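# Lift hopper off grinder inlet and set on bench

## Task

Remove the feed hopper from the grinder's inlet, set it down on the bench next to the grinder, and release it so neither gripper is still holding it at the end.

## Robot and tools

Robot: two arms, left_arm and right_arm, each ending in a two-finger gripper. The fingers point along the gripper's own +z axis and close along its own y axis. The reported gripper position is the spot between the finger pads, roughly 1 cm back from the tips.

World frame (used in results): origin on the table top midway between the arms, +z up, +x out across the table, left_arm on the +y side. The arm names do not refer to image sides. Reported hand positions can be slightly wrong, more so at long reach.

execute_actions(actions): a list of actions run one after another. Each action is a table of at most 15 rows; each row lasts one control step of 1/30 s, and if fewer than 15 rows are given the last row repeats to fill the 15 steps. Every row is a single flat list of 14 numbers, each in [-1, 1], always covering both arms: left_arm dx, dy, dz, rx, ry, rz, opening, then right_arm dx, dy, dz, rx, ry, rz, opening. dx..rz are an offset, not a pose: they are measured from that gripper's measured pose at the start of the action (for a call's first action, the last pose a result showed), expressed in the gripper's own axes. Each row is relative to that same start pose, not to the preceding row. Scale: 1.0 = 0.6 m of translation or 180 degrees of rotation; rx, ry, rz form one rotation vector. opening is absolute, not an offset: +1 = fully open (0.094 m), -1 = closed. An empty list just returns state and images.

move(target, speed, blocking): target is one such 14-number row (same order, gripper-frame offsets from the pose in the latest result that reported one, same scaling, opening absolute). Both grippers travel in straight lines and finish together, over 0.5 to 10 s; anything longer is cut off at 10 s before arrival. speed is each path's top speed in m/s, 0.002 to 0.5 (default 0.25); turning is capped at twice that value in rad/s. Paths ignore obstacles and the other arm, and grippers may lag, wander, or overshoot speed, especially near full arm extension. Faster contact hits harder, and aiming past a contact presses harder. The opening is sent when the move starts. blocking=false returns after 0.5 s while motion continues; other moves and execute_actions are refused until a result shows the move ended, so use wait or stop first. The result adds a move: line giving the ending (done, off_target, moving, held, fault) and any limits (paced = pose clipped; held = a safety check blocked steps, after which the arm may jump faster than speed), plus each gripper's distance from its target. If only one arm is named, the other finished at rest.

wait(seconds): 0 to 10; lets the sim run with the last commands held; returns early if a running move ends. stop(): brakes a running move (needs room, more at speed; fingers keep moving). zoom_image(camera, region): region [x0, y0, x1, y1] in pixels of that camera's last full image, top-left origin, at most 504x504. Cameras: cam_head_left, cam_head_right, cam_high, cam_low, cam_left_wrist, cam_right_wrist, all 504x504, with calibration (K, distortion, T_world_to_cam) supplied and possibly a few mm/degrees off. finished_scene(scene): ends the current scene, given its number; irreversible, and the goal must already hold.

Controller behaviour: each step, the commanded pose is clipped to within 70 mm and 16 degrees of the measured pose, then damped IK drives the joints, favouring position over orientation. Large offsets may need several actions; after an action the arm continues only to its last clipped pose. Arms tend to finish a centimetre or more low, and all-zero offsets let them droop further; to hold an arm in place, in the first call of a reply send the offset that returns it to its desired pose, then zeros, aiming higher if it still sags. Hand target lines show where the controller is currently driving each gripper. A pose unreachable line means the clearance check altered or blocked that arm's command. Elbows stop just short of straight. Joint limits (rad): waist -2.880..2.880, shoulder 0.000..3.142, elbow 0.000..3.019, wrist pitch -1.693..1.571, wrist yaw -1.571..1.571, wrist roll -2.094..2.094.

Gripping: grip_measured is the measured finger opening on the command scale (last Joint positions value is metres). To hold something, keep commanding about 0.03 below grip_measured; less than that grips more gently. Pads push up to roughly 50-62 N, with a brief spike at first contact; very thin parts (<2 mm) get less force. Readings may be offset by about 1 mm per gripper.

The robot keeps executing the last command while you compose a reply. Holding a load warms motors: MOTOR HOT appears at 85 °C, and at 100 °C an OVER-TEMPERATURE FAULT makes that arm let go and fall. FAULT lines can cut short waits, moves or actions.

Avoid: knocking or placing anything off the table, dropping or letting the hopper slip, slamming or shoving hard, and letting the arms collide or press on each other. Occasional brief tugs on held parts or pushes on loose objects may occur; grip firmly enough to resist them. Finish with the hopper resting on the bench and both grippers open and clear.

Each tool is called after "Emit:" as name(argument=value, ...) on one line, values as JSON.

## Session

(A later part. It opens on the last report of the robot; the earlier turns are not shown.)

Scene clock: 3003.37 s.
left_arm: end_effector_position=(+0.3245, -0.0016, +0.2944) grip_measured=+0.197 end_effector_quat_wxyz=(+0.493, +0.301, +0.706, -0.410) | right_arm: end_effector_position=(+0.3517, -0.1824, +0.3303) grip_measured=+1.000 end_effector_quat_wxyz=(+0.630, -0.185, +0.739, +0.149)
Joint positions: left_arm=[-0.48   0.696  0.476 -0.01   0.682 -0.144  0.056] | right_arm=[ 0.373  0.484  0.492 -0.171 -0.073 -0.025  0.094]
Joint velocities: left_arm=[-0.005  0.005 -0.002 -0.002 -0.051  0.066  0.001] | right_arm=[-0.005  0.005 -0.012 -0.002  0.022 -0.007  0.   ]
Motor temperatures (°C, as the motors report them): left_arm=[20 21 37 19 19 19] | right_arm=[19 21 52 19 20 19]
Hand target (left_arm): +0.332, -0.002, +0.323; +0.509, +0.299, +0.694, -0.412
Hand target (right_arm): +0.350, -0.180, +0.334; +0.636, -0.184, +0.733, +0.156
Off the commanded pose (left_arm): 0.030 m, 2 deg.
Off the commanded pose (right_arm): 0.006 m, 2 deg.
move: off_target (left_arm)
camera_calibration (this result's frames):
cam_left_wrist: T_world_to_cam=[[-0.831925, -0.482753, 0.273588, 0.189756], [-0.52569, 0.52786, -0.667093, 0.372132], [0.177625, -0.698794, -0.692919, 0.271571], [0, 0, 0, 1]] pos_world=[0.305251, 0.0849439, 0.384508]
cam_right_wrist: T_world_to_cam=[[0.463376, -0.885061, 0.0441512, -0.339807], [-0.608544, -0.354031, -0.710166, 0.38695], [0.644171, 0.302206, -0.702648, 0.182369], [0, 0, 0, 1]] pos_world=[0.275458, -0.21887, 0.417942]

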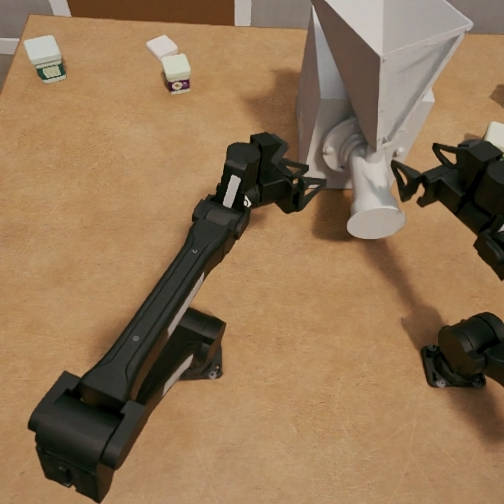

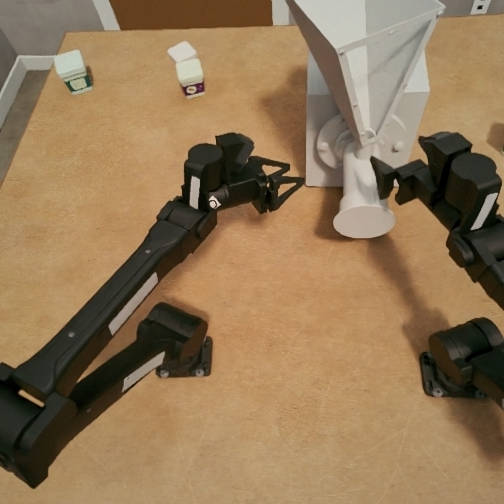

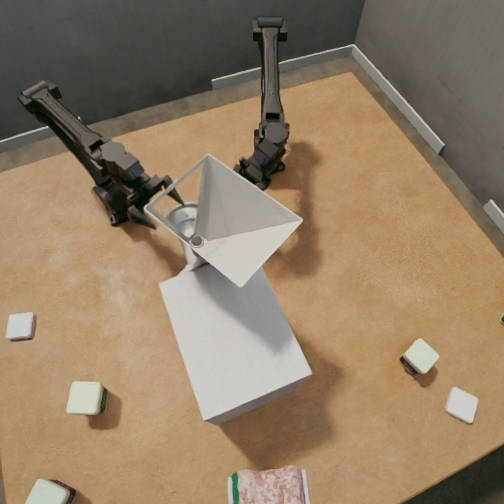

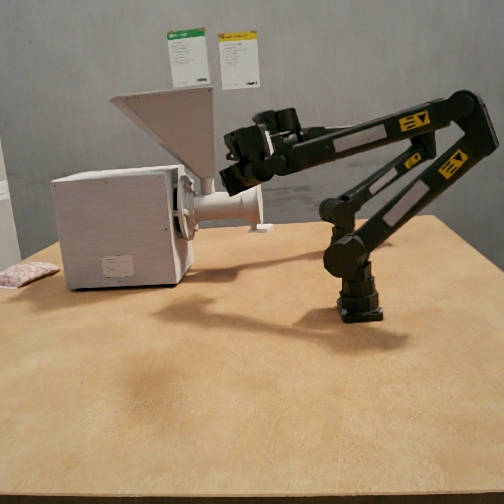

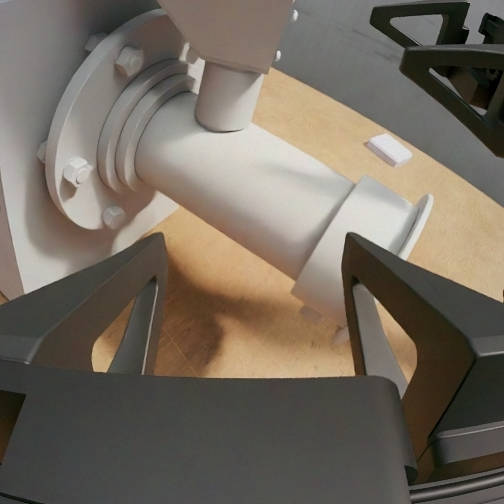

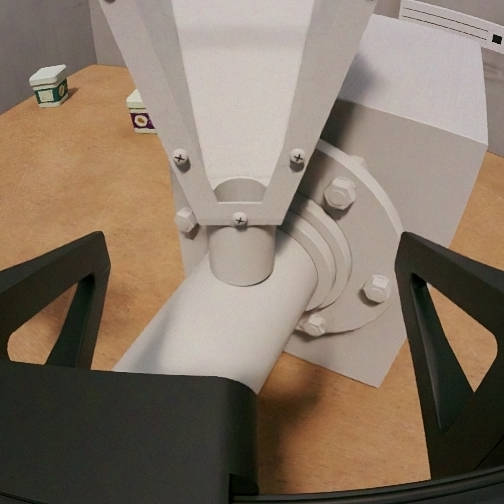

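Emit:
move(target=[-0.05,0,0,0,-0.01,0,0.2, -0.052,0.007,0.091,0,0,0,1.0], speed=0.08)

Scene clock: 3046.83 s.
left_arm: end_effector_position=(+0.3233, -0.0017, +0.2917) grip_measured=+0.197 end_effector_quat_wxyz=(+0.486, +0.298, +0.709, -0.414) | right_arm: end_effector_position=(+0.3951, -0.1592, +0.3154) grip_measured=+1.000 end_effector_quat_wxyz=(+0.606, -0.188, +0.760, +0.141)
Joint positions: left_arm=[-0.48   0.696  0.473 -0.017  0.687 -0.154  0.056] | right_arm=[ 0.398  0.694  0.553 -0.086 -0.041 -0.023  0.094]
Joint velocities: left_arm=[-0.005  0.005  0.012  0.007 -0.022 -0.007 -0.   ] | right_arm=[ 0.005 -0.005  0.017  0.002 -0.007 -0.022  0.   ]
Motor temperatures (°C, as the motors report them): left_arm=[20 20 38 19 19 19] | right_arm=[19 21 48 19 20 19]
Hand target (left_arm): +0.332, -0.001, +0.322; +0.504, +0.295, +0.698, -0.415
Hand target (right_arm): +0.400, -0.153, +0.352; +0.630, -0.185, +0.739, +0.149
Off the commanded pose (left_arm): 0.033 m, 2 deg.
Off the commanded pose (right_arm): 0.038 m, 4 deg.
move: off_target (left_arm, right_arm)
camera_calibration (this result's frames):
cam_left_wrist: T_world_to_cam=[[-0.827872, -0.480417, 0.28953, 0.183465], [-0.536574, 0.527875, -0.658359, 0.370721], [0.163451, -0.700391, -0.694792, 0.275008], [0, 0, 0, 1]] pos_world=[0.305854, 0.0850589, 0.382022]
cam_right_wrist: T_world_to_cam=[[0.459738, -0.886946, 0.0443636, -0.33765], [-0.651119, -0.370629, -0.662328, 0.410183], [0.603891, 0.275612, -0.7479, 0.162907], [0, 0, 0, 1]] pos_world=[0.32393, -0.19235, 0.408493]

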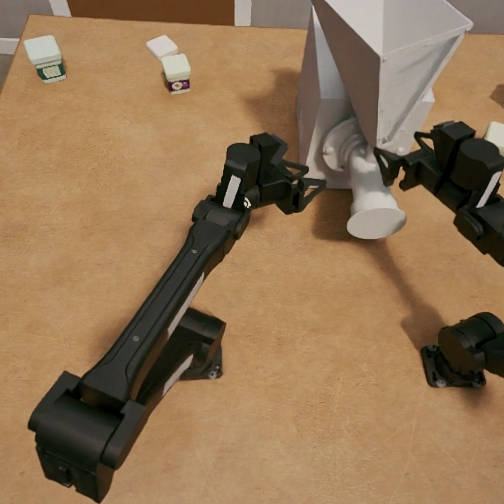

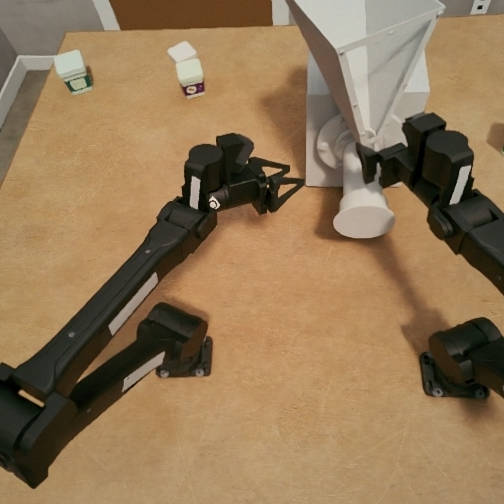

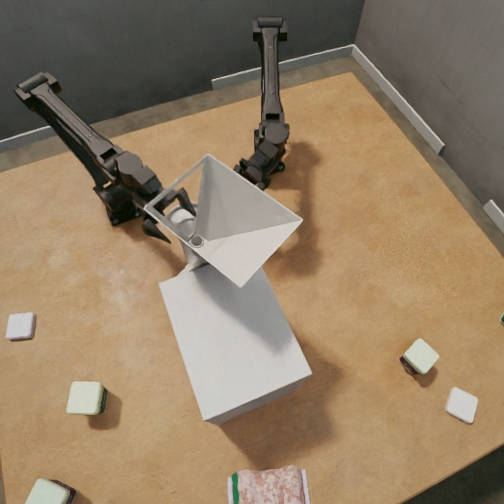

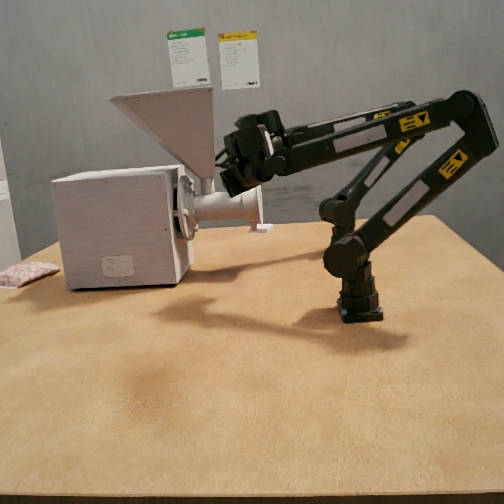

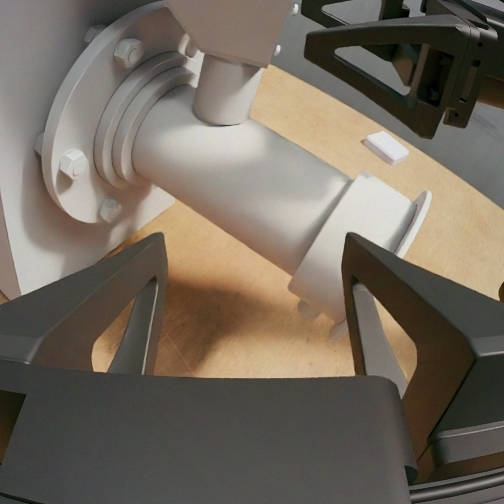

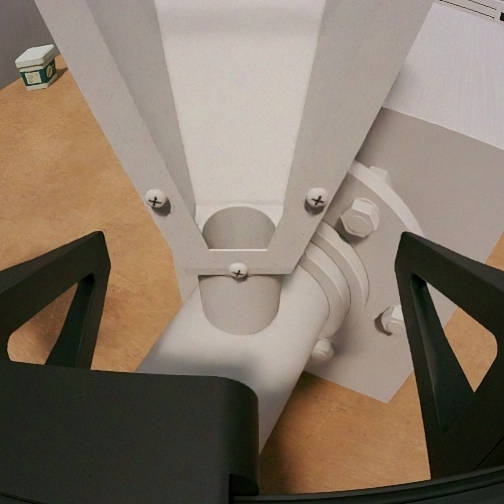

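Emit:
move(target=[-0.05,0,0,0,-0.01,0,0.2, -0.102,0.009,-0.019,0,-0.03,0,1.0], speed=0.08)

Scene clock: 3057.60 s.
left_arm: end_effector_position=(+0.3221, -0.0018, +0.2895) grip_measured=+0.197 end_effector_quat_wxyz=(+0.480, +0.295, +0.713, -0.418) | right_arm: end_effector_position=(+0.3920, -0.1585, +0.3425) grip_measured=+1.000 end_effector_quat_wxyz=(+0.622, -0.184, +0.748, +0.141)
Joint positions: left_arm=[-0.48   0.696  0.471 -0.024  0.691 -0.164  0.056] | right_arm=[ 0.412  0.669  0.589 -0.107 -0.02  -0.023  0.094]
Joint velocities: left_arm=[-0.005  0.024  0.012 -0.002  0.007  0.007  0.001] | right_arm=[ 0.005  0.005 -0.007 -0.007 -0.007 -0.007  0.   ]
Motor temperatures (°C, as the motors report them): left_arm=[20 20 38 19 19 19] | right_arm=[19 21 51 19 20 19]
Hand target (left_arm): +0.332, -0.001, +0.320; +0.498, +0.292, +0.701, -0.419
Hand target (right_arm): +0.393, -0.154, +0.377; +0.641, -0.181, +0.730, +0.149
Off the commanded pose (left_arm): 0.032 m, 2 deg.
Off the commanded pose (right_arm): 0.036 m, 3 deg.
move: off_target (left_arm, right_arm)
camera_calibration (this result's frames):
cam_left_wrist: T_world_to_cam=[[-0.824073, -0.477618, 0.304606, 0.17745], [-0.546272, 0.527657, -0.650511, 0.369559], [0.149968, -0.702467, -0.695737, 0.278188], [0, 0, 0, 1]] pos_world=[0.306392, 0.0851706, 0.379895]
cam_right_wrist: T_world_to_cam=[[0.452514, -0.890345, 0.0501705, -0.336464], [-0.626812, -0.357583, -0.692273, 0.429054], [0.634302, 0.281815, -0.71989, 0.16432], [0, 0, 0, 1]] pos_world=[0.316962, -0.192455, 0.432195]

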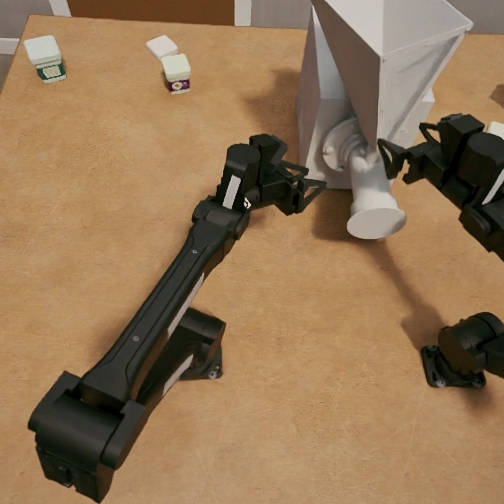

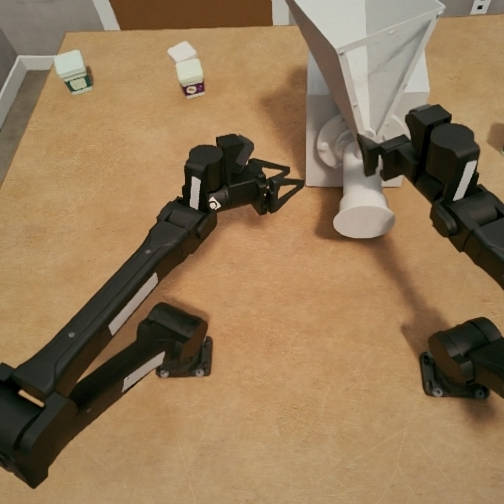

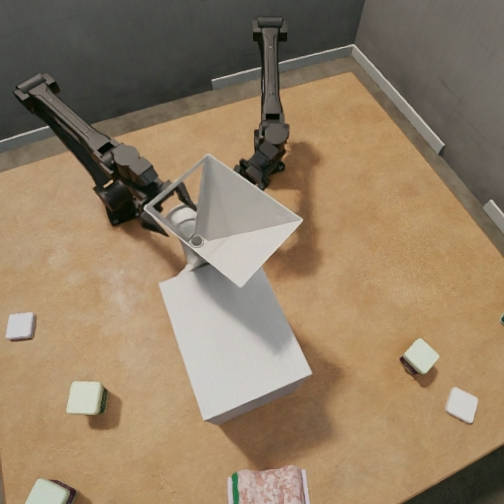

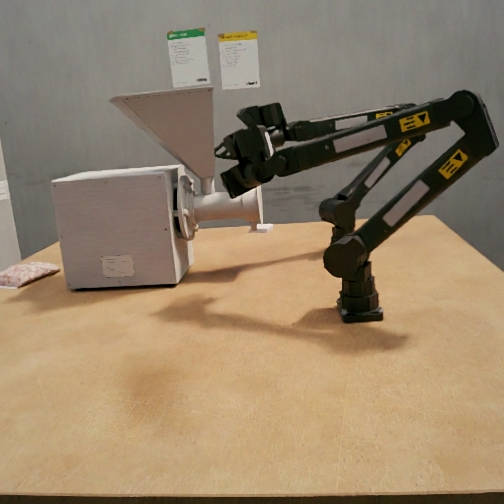

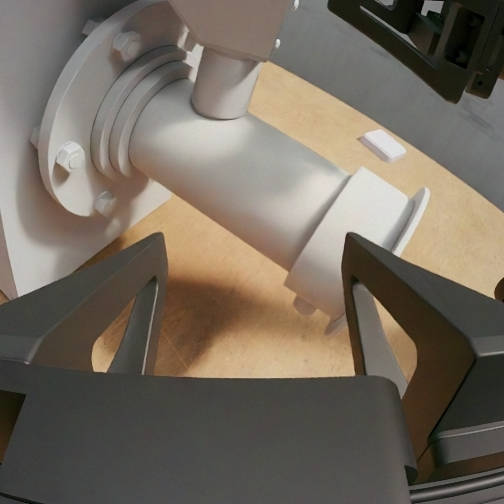

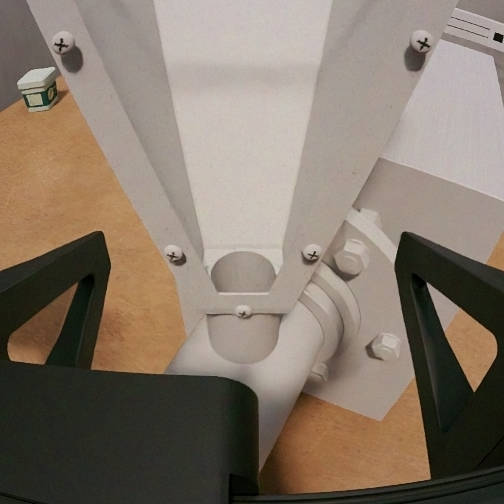

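Emit:
move(target=[-0.06,0,0,0,-0.015,0,0.2, -0.080,0.006,0.053,0,-0.025,0,1.0], speed=0.06)

Scene clock: 3067.17 s.
left_arm: end_effector_position=(+0.3215, -0.0016, +0.2883) grip_measured=+0.197 end_effector_quat_wxyz=(+0.474, +0.287, +0.716, -0.425) | right_arm: end_effector_position=(+0.4194, -0.1450, +0.3472) grip_measured=+1.000 end_effector_quat_wxyz=(+0.629, -0.181, +0.744, +0.139)
Joint positions: left_arm=[-0.478  0.696  0.469 -0.024  0.695 -0.187  0.056] | right_arm=[ 0.418  0.777  0.633 -0.028 -0.007 -0.023  0.094]
Joint velocities: left_arm=[-0.015 -0.015 -0.007  0.012 -0.022 -0.007  0.   ] | right_arm=[ 0.005 -0.005  0.002  0.002 -0.007  0.037  0.   ]
Motor temperatures (°C, as the motors report them): left_arm=[20 20 38 19 19 19] | right_arm=[19 21 52 19 20 19]
Hand target (left_arm): +0.332, -0.001, +0.323; +0.497, +0.285, +0.701, -0.425
Hand target (right_arm): +0.424, -0.138, +0.383; +0.651, -0.178, +0.723, +0.147
Off the commanded pose (left_arm): 0.037 m, 3 deg.
Off the commanded pose (right_arm): 0.038 m, 4 deg.
move: off_target (left_arm, right_arm)
camera_calibration (this result's frames):
cam_left_wrist: T_world_to_cam=[[-0.81634, -0.475911, 0.327259, 0.168441], [-0.561358, 0.520454, -0.643432, 0.371166], [0.135893, -0.708968, -0.692024, 0.281029], [0, 0, 0, 1]] pos_world=[0.307672, 0.0862288, 0.378175]
cam_right_wrist: T_world_to_cam=[[0.445854, -0.893545, 0.0528436, -0.335704], [-0.61933, -0.350575, -0.702515, 0.455784], [0.646254, 0.280491, -0.709704, 0.137822], [0, 0, 0, 1]] pos_world=[0.342887, -0.178838, 0.435748]

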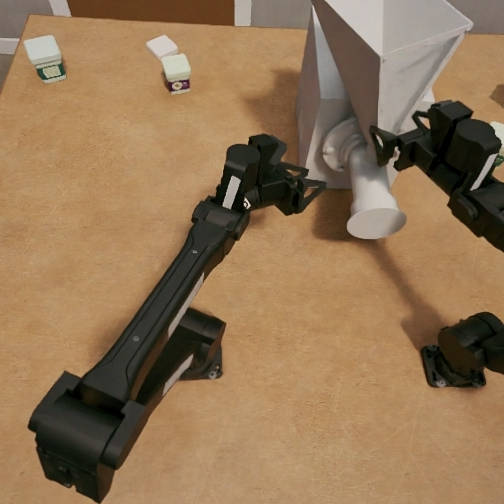

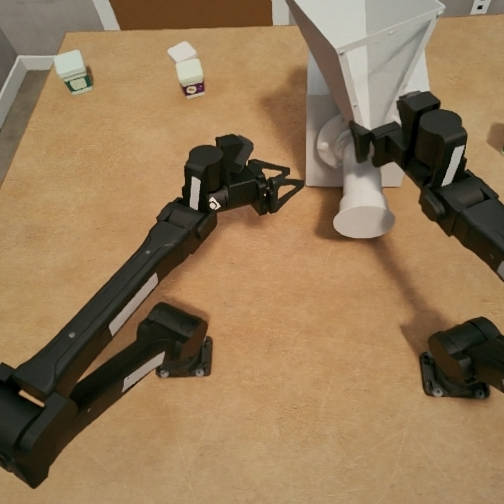

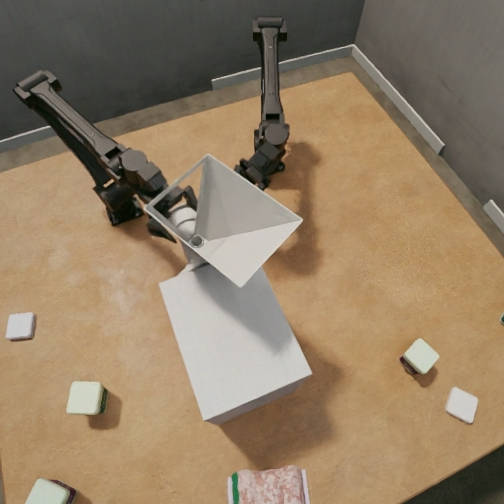

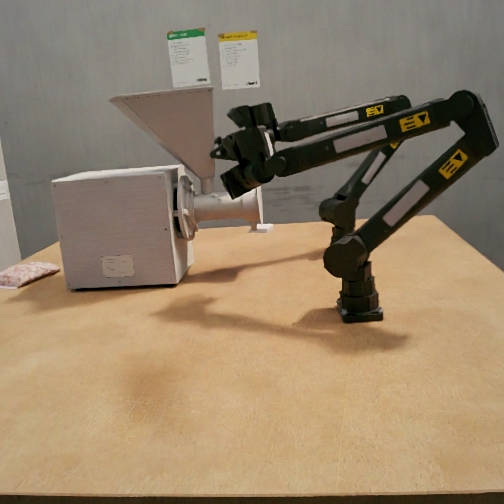

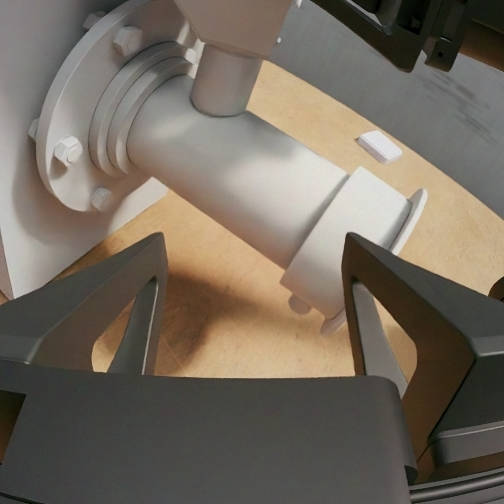

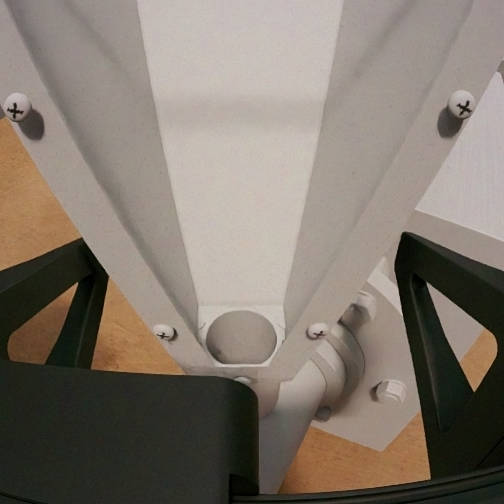

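Emit:
move(target=[-0.065,0,0,0,-0.015,0,0.2, -0.074,0.009,0.055,0,-0.02,0,1.0], speed=0.05)

Scene clock: 3078.37 s.
left_arm: end_effector_position=(+0.3229, -0.0010, +0.2914) grip_measured=+0.197 end_effector_quat_wxyz=(+0.471, +0.280, +0.718, -0.430) | right_arm: end_effector_position=(+0.4449, -0.1307, +0.3488) grip_measured=+1.000 end_effector_quat_wxyz=(+0.628, -0.180, +0.744, +0.136)
Joint positions: left_arm=[-0.472  0.698  0.475 -0.024  0.702 -0.208  0.056] | right_arm=[ 0.429  0.877  0.683  0.02   0.01  -0.023  0.094]
Joint velocities: left_arm=[-0.015  0.005 -0.002  0.017 -0.022  0.037  0.   ] | right_arm=[-0.005  0.005 -0.007 -0.002  0.007 -0.007  0.   ]
Motor temperatures (°C, as the motors report them): left_arm=[20 20 38 19 19 19] | right_arm=[19 21 52 19 20 19]
Hand target (left_arm): +0.334, -0.001, +0.324; +0.491, +0.277, +0.704, -0.431
Hand target (right_arm): +0.450, -0.123, +0.385; +0.652, -0.177, +0.723, +0.144
Off the commanded pose (left_arm): 0.036 m, 3 deg.
Off the commanded pose (right_arm): 0.038 m, 4 deg.
move: off_target (left_arm, right_arm)
camera_calibration (this result's frames):
cam_left_wrist: T_world_to_cam=[[-0.80946, -0.474553, 0.345796, 0.161287], [-0.573134, 0.510537, -0.640991, 0.376683], [0.127643, -0.717044, -0.685241, 0.284067], [0, 0, 0, 1]] pos_world=[0.310186, 0.0879167, 0.380332]
cam_right_wrist: T_world_to_cam=[[0.440638, -0.895958, 0.0556562, -0.33335], [-0.621712, -0.34931, -0.70104, 0.478448], [0.647544, 0.274303, -0.710946, 0.117522], [0, 0, 0, 1]] pos_world=[0.368243, -0.163778, 0.437516]

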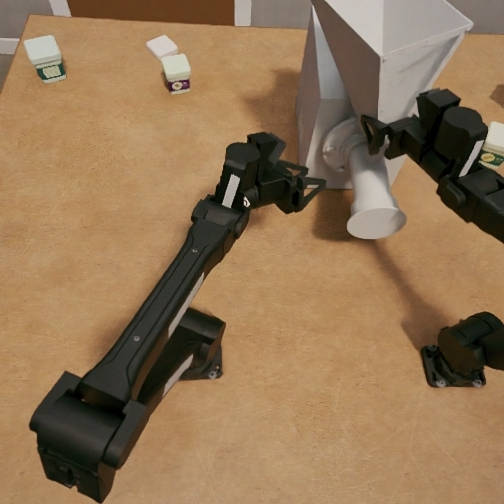

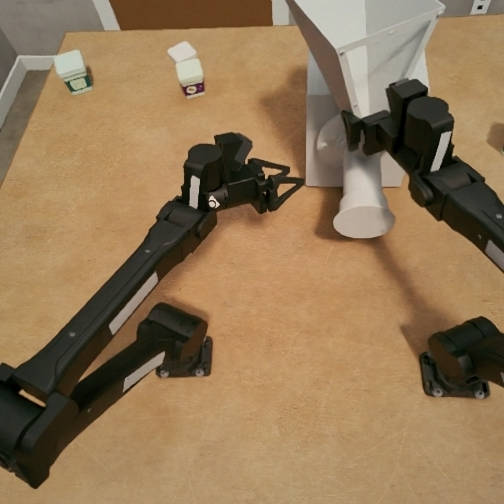

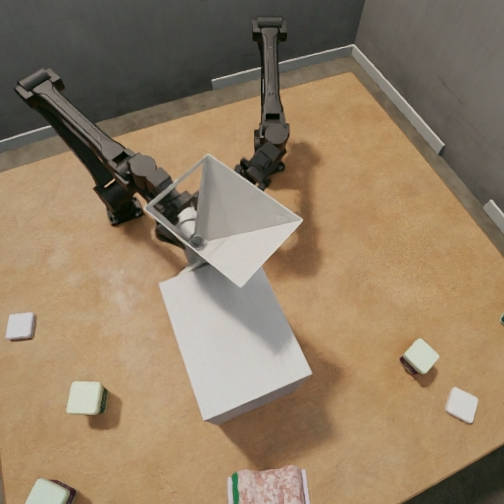

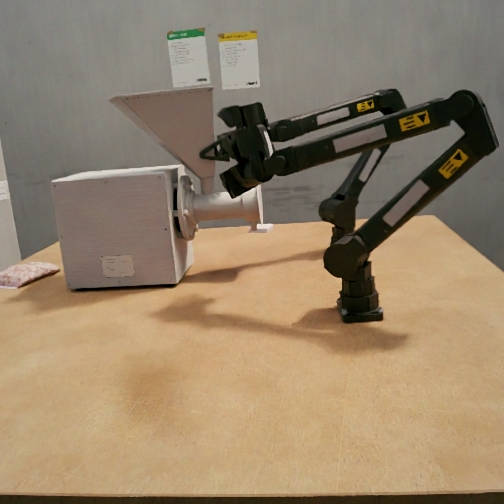

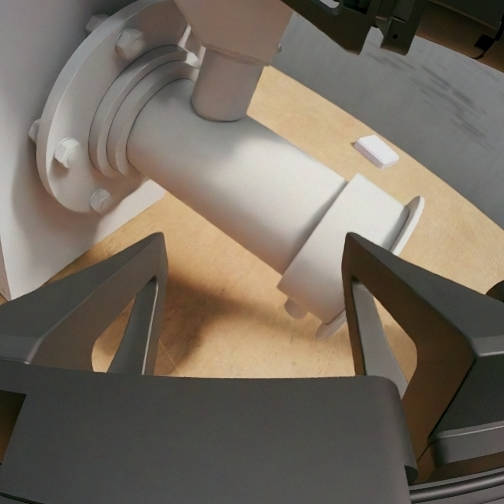

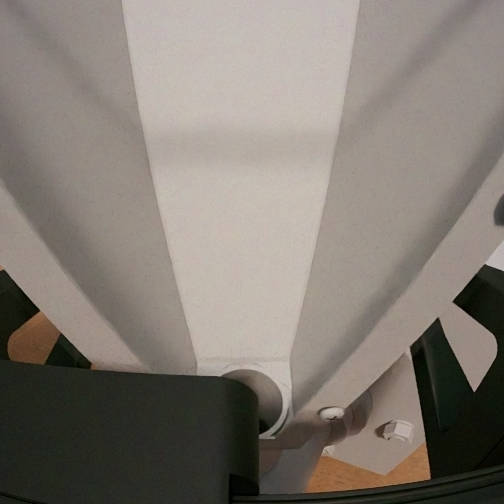

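Emit:
move(target=[-0.06,0,0,0,-0.015,0,0.2, -0.066,0.004,0.022,0,-0.02,0,1.0], speed=0.04)

Emit:
zoom_image(camera="cam_low", region=[100, 70, 320, 250])

Scene clock: 3083.83 s.
left_arm: end_effector_position=(+0.3232, +0.0002, +0.2900) grip_measured=+0.197 end_effector_quat_wxyz=(+0.465, +0.271, +0.721, -0.436) | right_arm: end_effector_position=(+0.4517, -0.1279, +0.3462) grip_measured=+1.000 end_effector_quat_wxyz=(+0.626, -0.179, +0.747, +0.133)
Joint positions: left_arm=[-0.467  0.699  0.473 -0.024  0.708 -0.229  0.056] | right_arm=[ 0.429  0.904  0.694  0.027  0.015 -0.023  0.094]
Joint velocities: left_arm=[ 0.005 -0.024  0.012  0.012  0.022  0.007 -0.001] | right_arm=[-0.005  0.005 -0.007  0.007  0.007 -0.022  0.   ]
Motor temperatures (°C, as the motors report them): left_arm=[20 20 38 19 19 19] | right_arm=[19 21 53 19 20 19]
Hand target (left_arm): +0.334, +0.000, +0.324; +0.488, +0.270, +0.706, -0.437
Hand target (right_arm): +0.459, -0.121, +0.385; +0.652, -0.176, +0.724, +0.141
Off the commanded pose (left_arm): 0.037 m, 3 deg.
Off the commanded pose (right_arm): 0.041 m, 4 deg.
move: off_target (left_arm, right_arm)
camera_calibration (this result's frames):
cam_left_wrist: T_world_to_cam=[[-0.799728, -0.474215, 0.368177, 0.152899], [-0.589206, 0.502278, -0.632893, 0.378191], [0.1152, -0.723075, -0.681096, 0.286744], [0, 0, 0, 1]] pos_world=[0.312077, 0.0898872, 0.378361]
cam_right_wrist: T_world_to_cam=[[0.437307, -0.897531, 0.0565707, -0.332698], [-0.627652, -0.349653, -0.695555, 0.482539], [0.644062, 0.268664, -0.716243, 0.113112], [0, 0, 0, 1]] pos_world=[0.375506, -0.160275, 0.435469]

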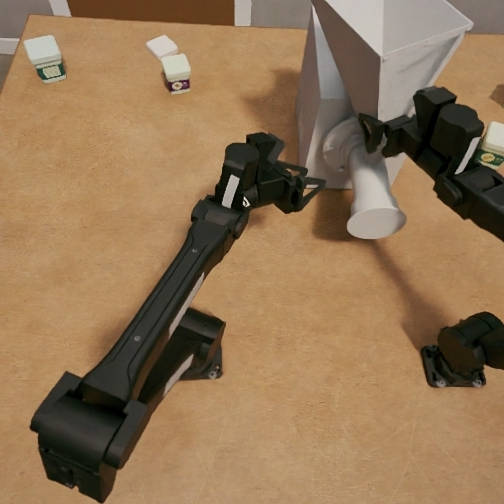

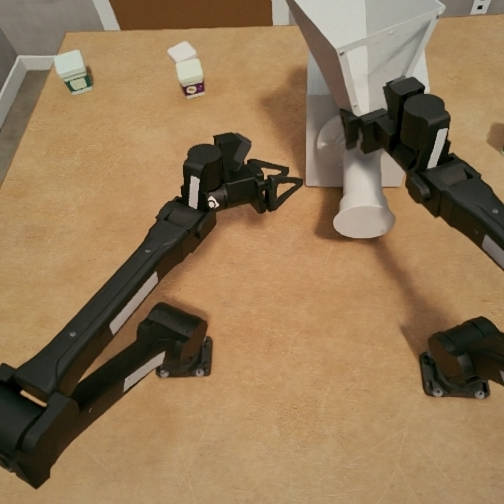

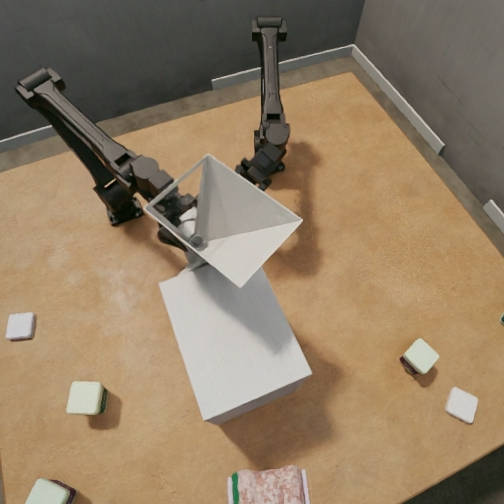

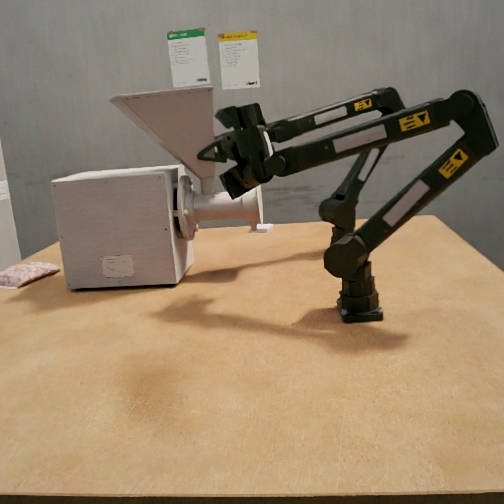

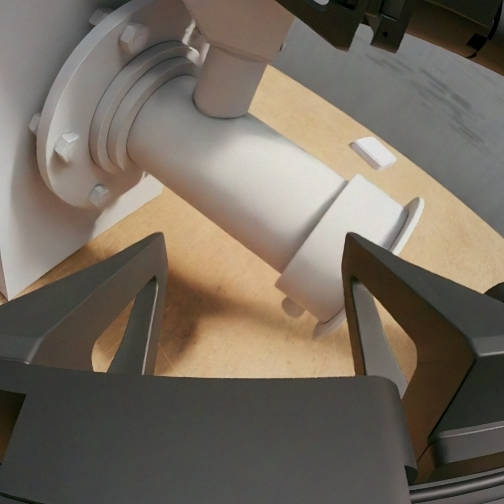

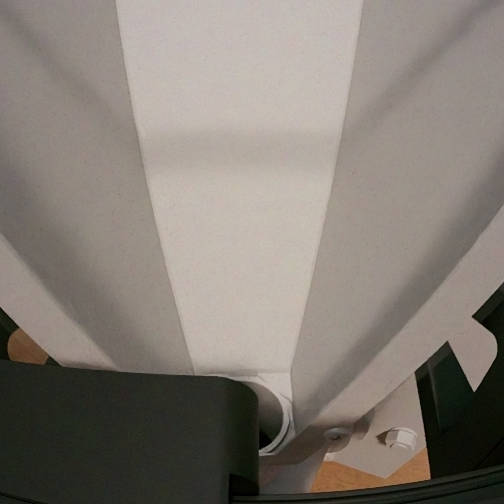

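Region (100, 70, 320, 250) of cam_low's 504x504 image, scaled by 2.291, with more detail than that image has; it fills the top 412 rows of this view, and the rest is white.

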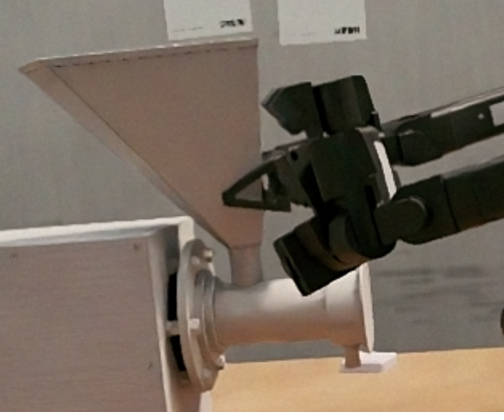

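Emit:
execute_actions(actions=[[[-0.06,0,0,0,-0.015,0,0.2, -0.066,0,0,0,-0.02,0,0.45]], [[-0.06,0,0,0,-0.015,0,0.2, -0.066,0,0,0,-0.02,0,0.45]]])

Scene clock: 3088.17 s.
left_arm: end_effector_position=(+0.3267, +0.0035, +0.2873) grip_measured=+0.197 end_effector_quat_wxyz=(+0.453, +0.252, +0.730, -0.446) | right_arm: end_effector_position=(+0.4513, -0.1271, +0.3462) grip_measured=+0.909 end_effector_quat_wxyz=(+0.626, -0.180, +0.747, +0.135)
Joint positions: left_arm=[-0.449  0.708  0.473 -0.024  0.722 -0.271  0.056] | right_arm=[ 0.43   0.904  0.694  0.027  0.011 -0.022  0.09 ]
Joint velocities: left_arm=[-0.005 -0.015  0.002 -0.017 -0.066 -0.051 -0.   ] | right_arm=[-0.005 -0.005  0.007 -0.012  0.022  0.007  0.   ]
Motor temperatures (°C, as the motors report them): left_arm=[20 20 38 19 19 19] | right_arm=[19 21 53 19 20 19]
Hand target (left_arm): +0.338, +0.004, +0.321; +0.476, +0.252, +0.714, -0.447
Hand target (right_arm): +0.455, -0.125, +0.385; +0.649, -0.176, +0.727, +0.140
Off the commanded pose (left_arm): 0.037 m, 3 deg.
Off the commanded pose (right_arm): 0.040 m, 4 deg.
camera_calibration (this result's frames):
cam_left_wrist: T_world_to_cam=[[-0.7755, -0.477141, 0.413443, 0.137401], [-0.624507, 0.483599, -0.613288, 0.382847], [0.0926843, -0.733804, -0.67301, 0.29199], [0, 0, 0, 1]] pos_world=[0.318582, 0.0946778, 0.3745]
cam_right_wrist: T_world_to_cam=[[0.440928, -0.895843, 0.0552018, -0.332707], [-0.626667, -0.351305, -0.69561, 0.481942], [0.64255, 0.272121, -0.716296, 0.114288], [0, 0, 0, 1]] pos_world=[0.375282, -0.159845, 0.435473]

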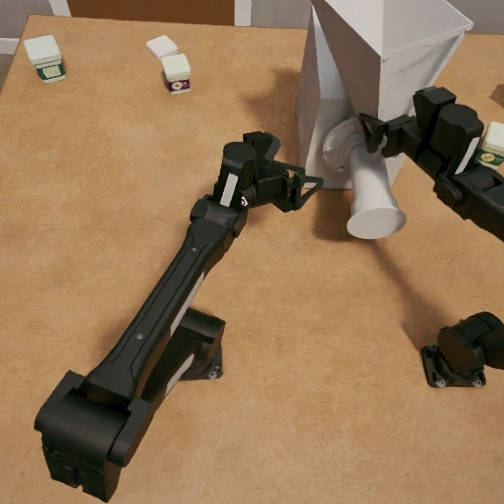

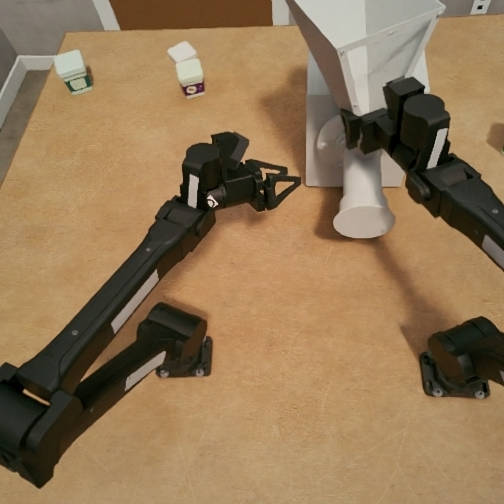

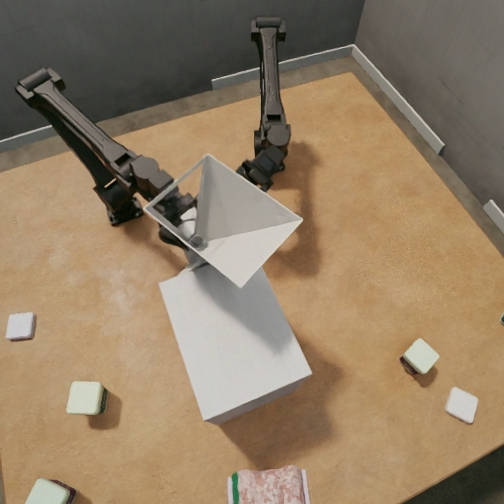

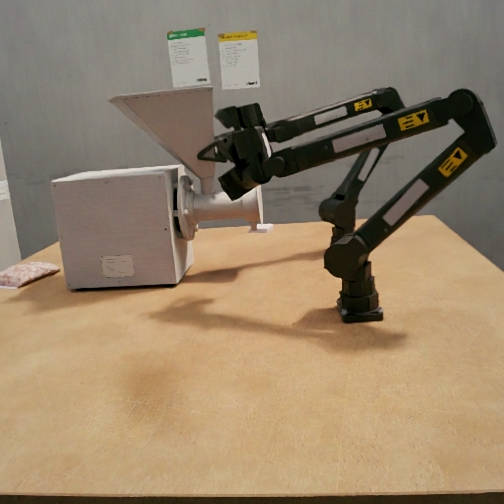

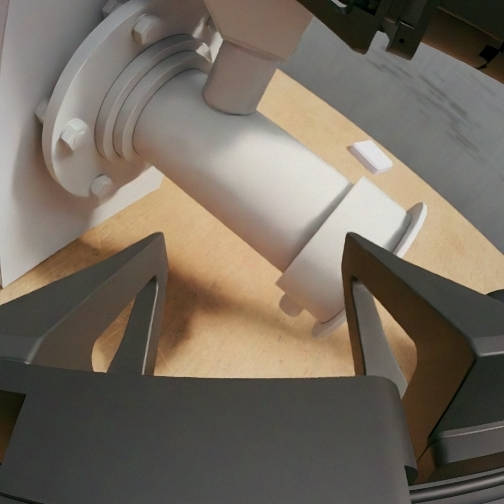

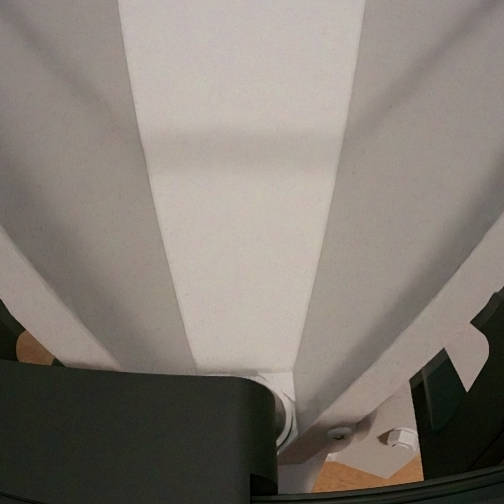

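Emit:
move(target=[-0.06,0,0,0,-0.015,0,0.2, -0.066,0,-0.03,0,-0.15,0,1.0], speed=0.05)

Emit:
zoom_image(camera="cam_low", region=[100, 70, 320, 250])

Scene clock: 3153.20 s.
left_arm: end_effector_position=(+0.3278, +0.0060, +0.2824) grip_measured=+0.197 end_effector_quat_wxyz=(+0.445, +0.242, +0.736, -0.450) | right_arm: end_effector_position=(+0.4452, -0.1286, +0.3667) grip_measured=+1.000 end_effector_quat_wxyz=(+0.764, -0.148, +0.604, +0.169)
Joint positions: left_arm=[-0.438  0.713  0.466 -0.024  0.73  -0.291  0.056] | right_arm=[ 0.43   0.987  0.518  0.696  0.004 -0.023  0.094]
Joint velocities: left_arm=[-0.005  0.005 -0.007 -0.017  0.007 -0.037 -0.   ] | right_arm=[-0.005  0.015 -0.017 -0.002  0.007 -0.051  0.   ]
Motor temperatures (°C, as the motors report them): left_arm=[20 20 39 19 19 19] | right_arm=[19 21 53 19 19 19]
Hand target (left_arm): +0.340, +0.006, +0.319; +0.470, +0.242, +0.719, -0.451
Hand target (right_arm): +0.442, -0.131, +0.388; +0.783, -0.144, +0.580, +0.171
Off the commanded pose (left_arm): 0.040 m, 3 deg.
Off the commanded pose (right_arm): 0.022 m, 4 deg.
move: off_target (left_arm, right_arm)
camera_calibration (this result's frames):
cam_left_wrist: T_world_to_cam=[[-0.759727, -0.479517, 0.439179, 0.128997], [-0.64552, 0.474936, -0.598114, 0.381964], [0.0782239, -0.737903, -0.670359, 0.294393], [0, 0, 0, 1]] pos_world=[0.321539, 0.0976811, 0.369155]
cam_right_wrist: T_world_to_cam=[[0.42797, -0.902302, 0.0518979, -0.326404], [-0.323065, -0.206356, -0.923605, 0.45893], [0.84408, 0.378509, -0.379816, -0.0661085], [0, 0, 0, 1]] pos_world=[0.343756, -0.174789, 0.415701]

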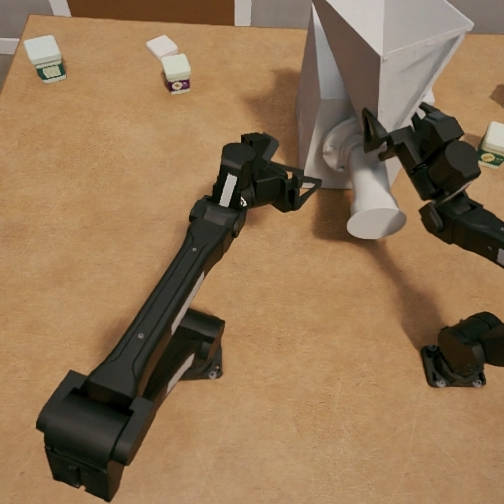

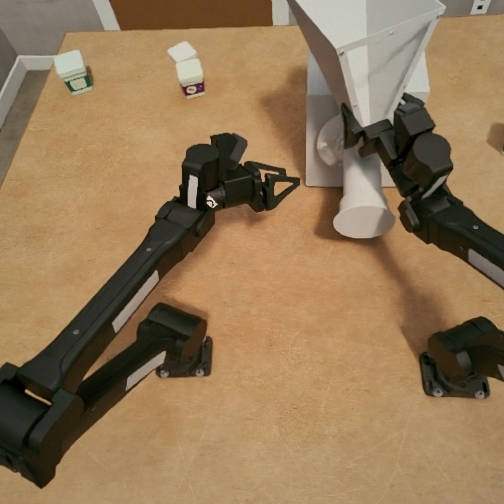

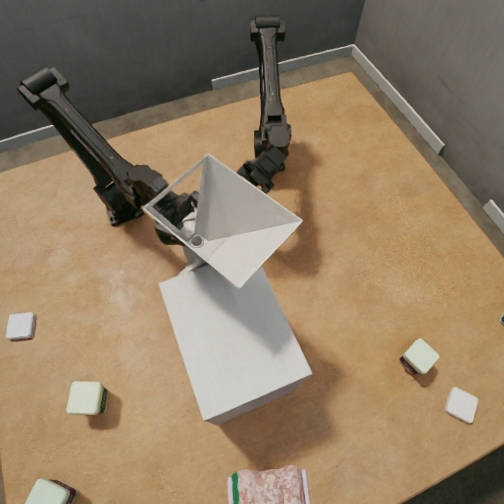

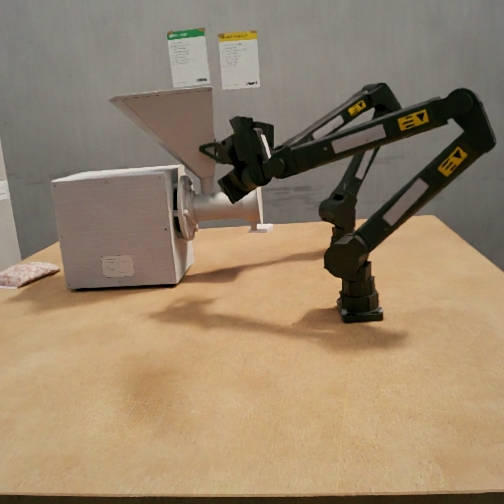

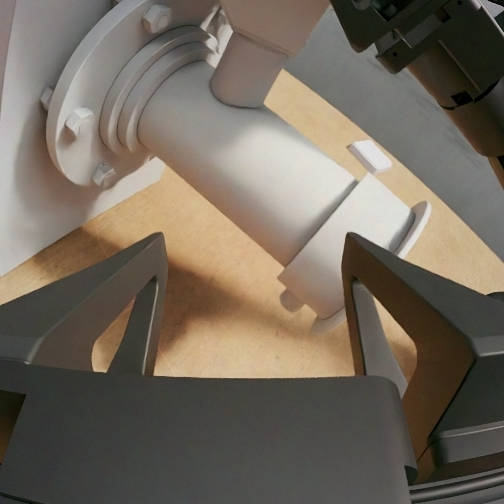

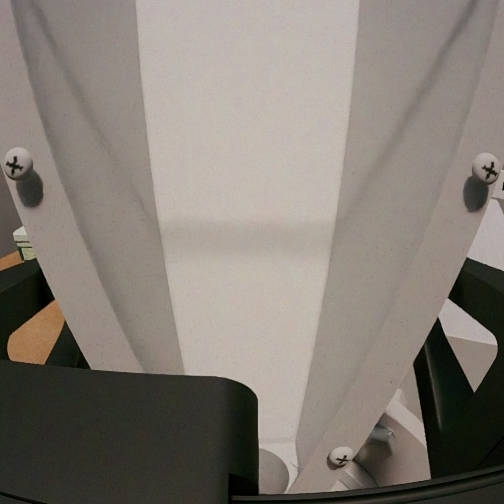

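Region (100, 70, 320, 250) of cam_low's 504x504 image, scaled by 2.291, with more detail than that image has; it fills the top 412 rows of this view, and the rest is white.

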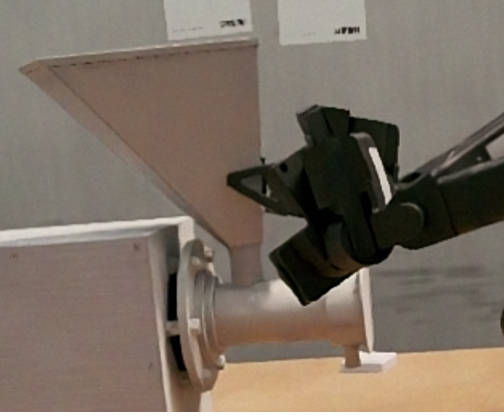

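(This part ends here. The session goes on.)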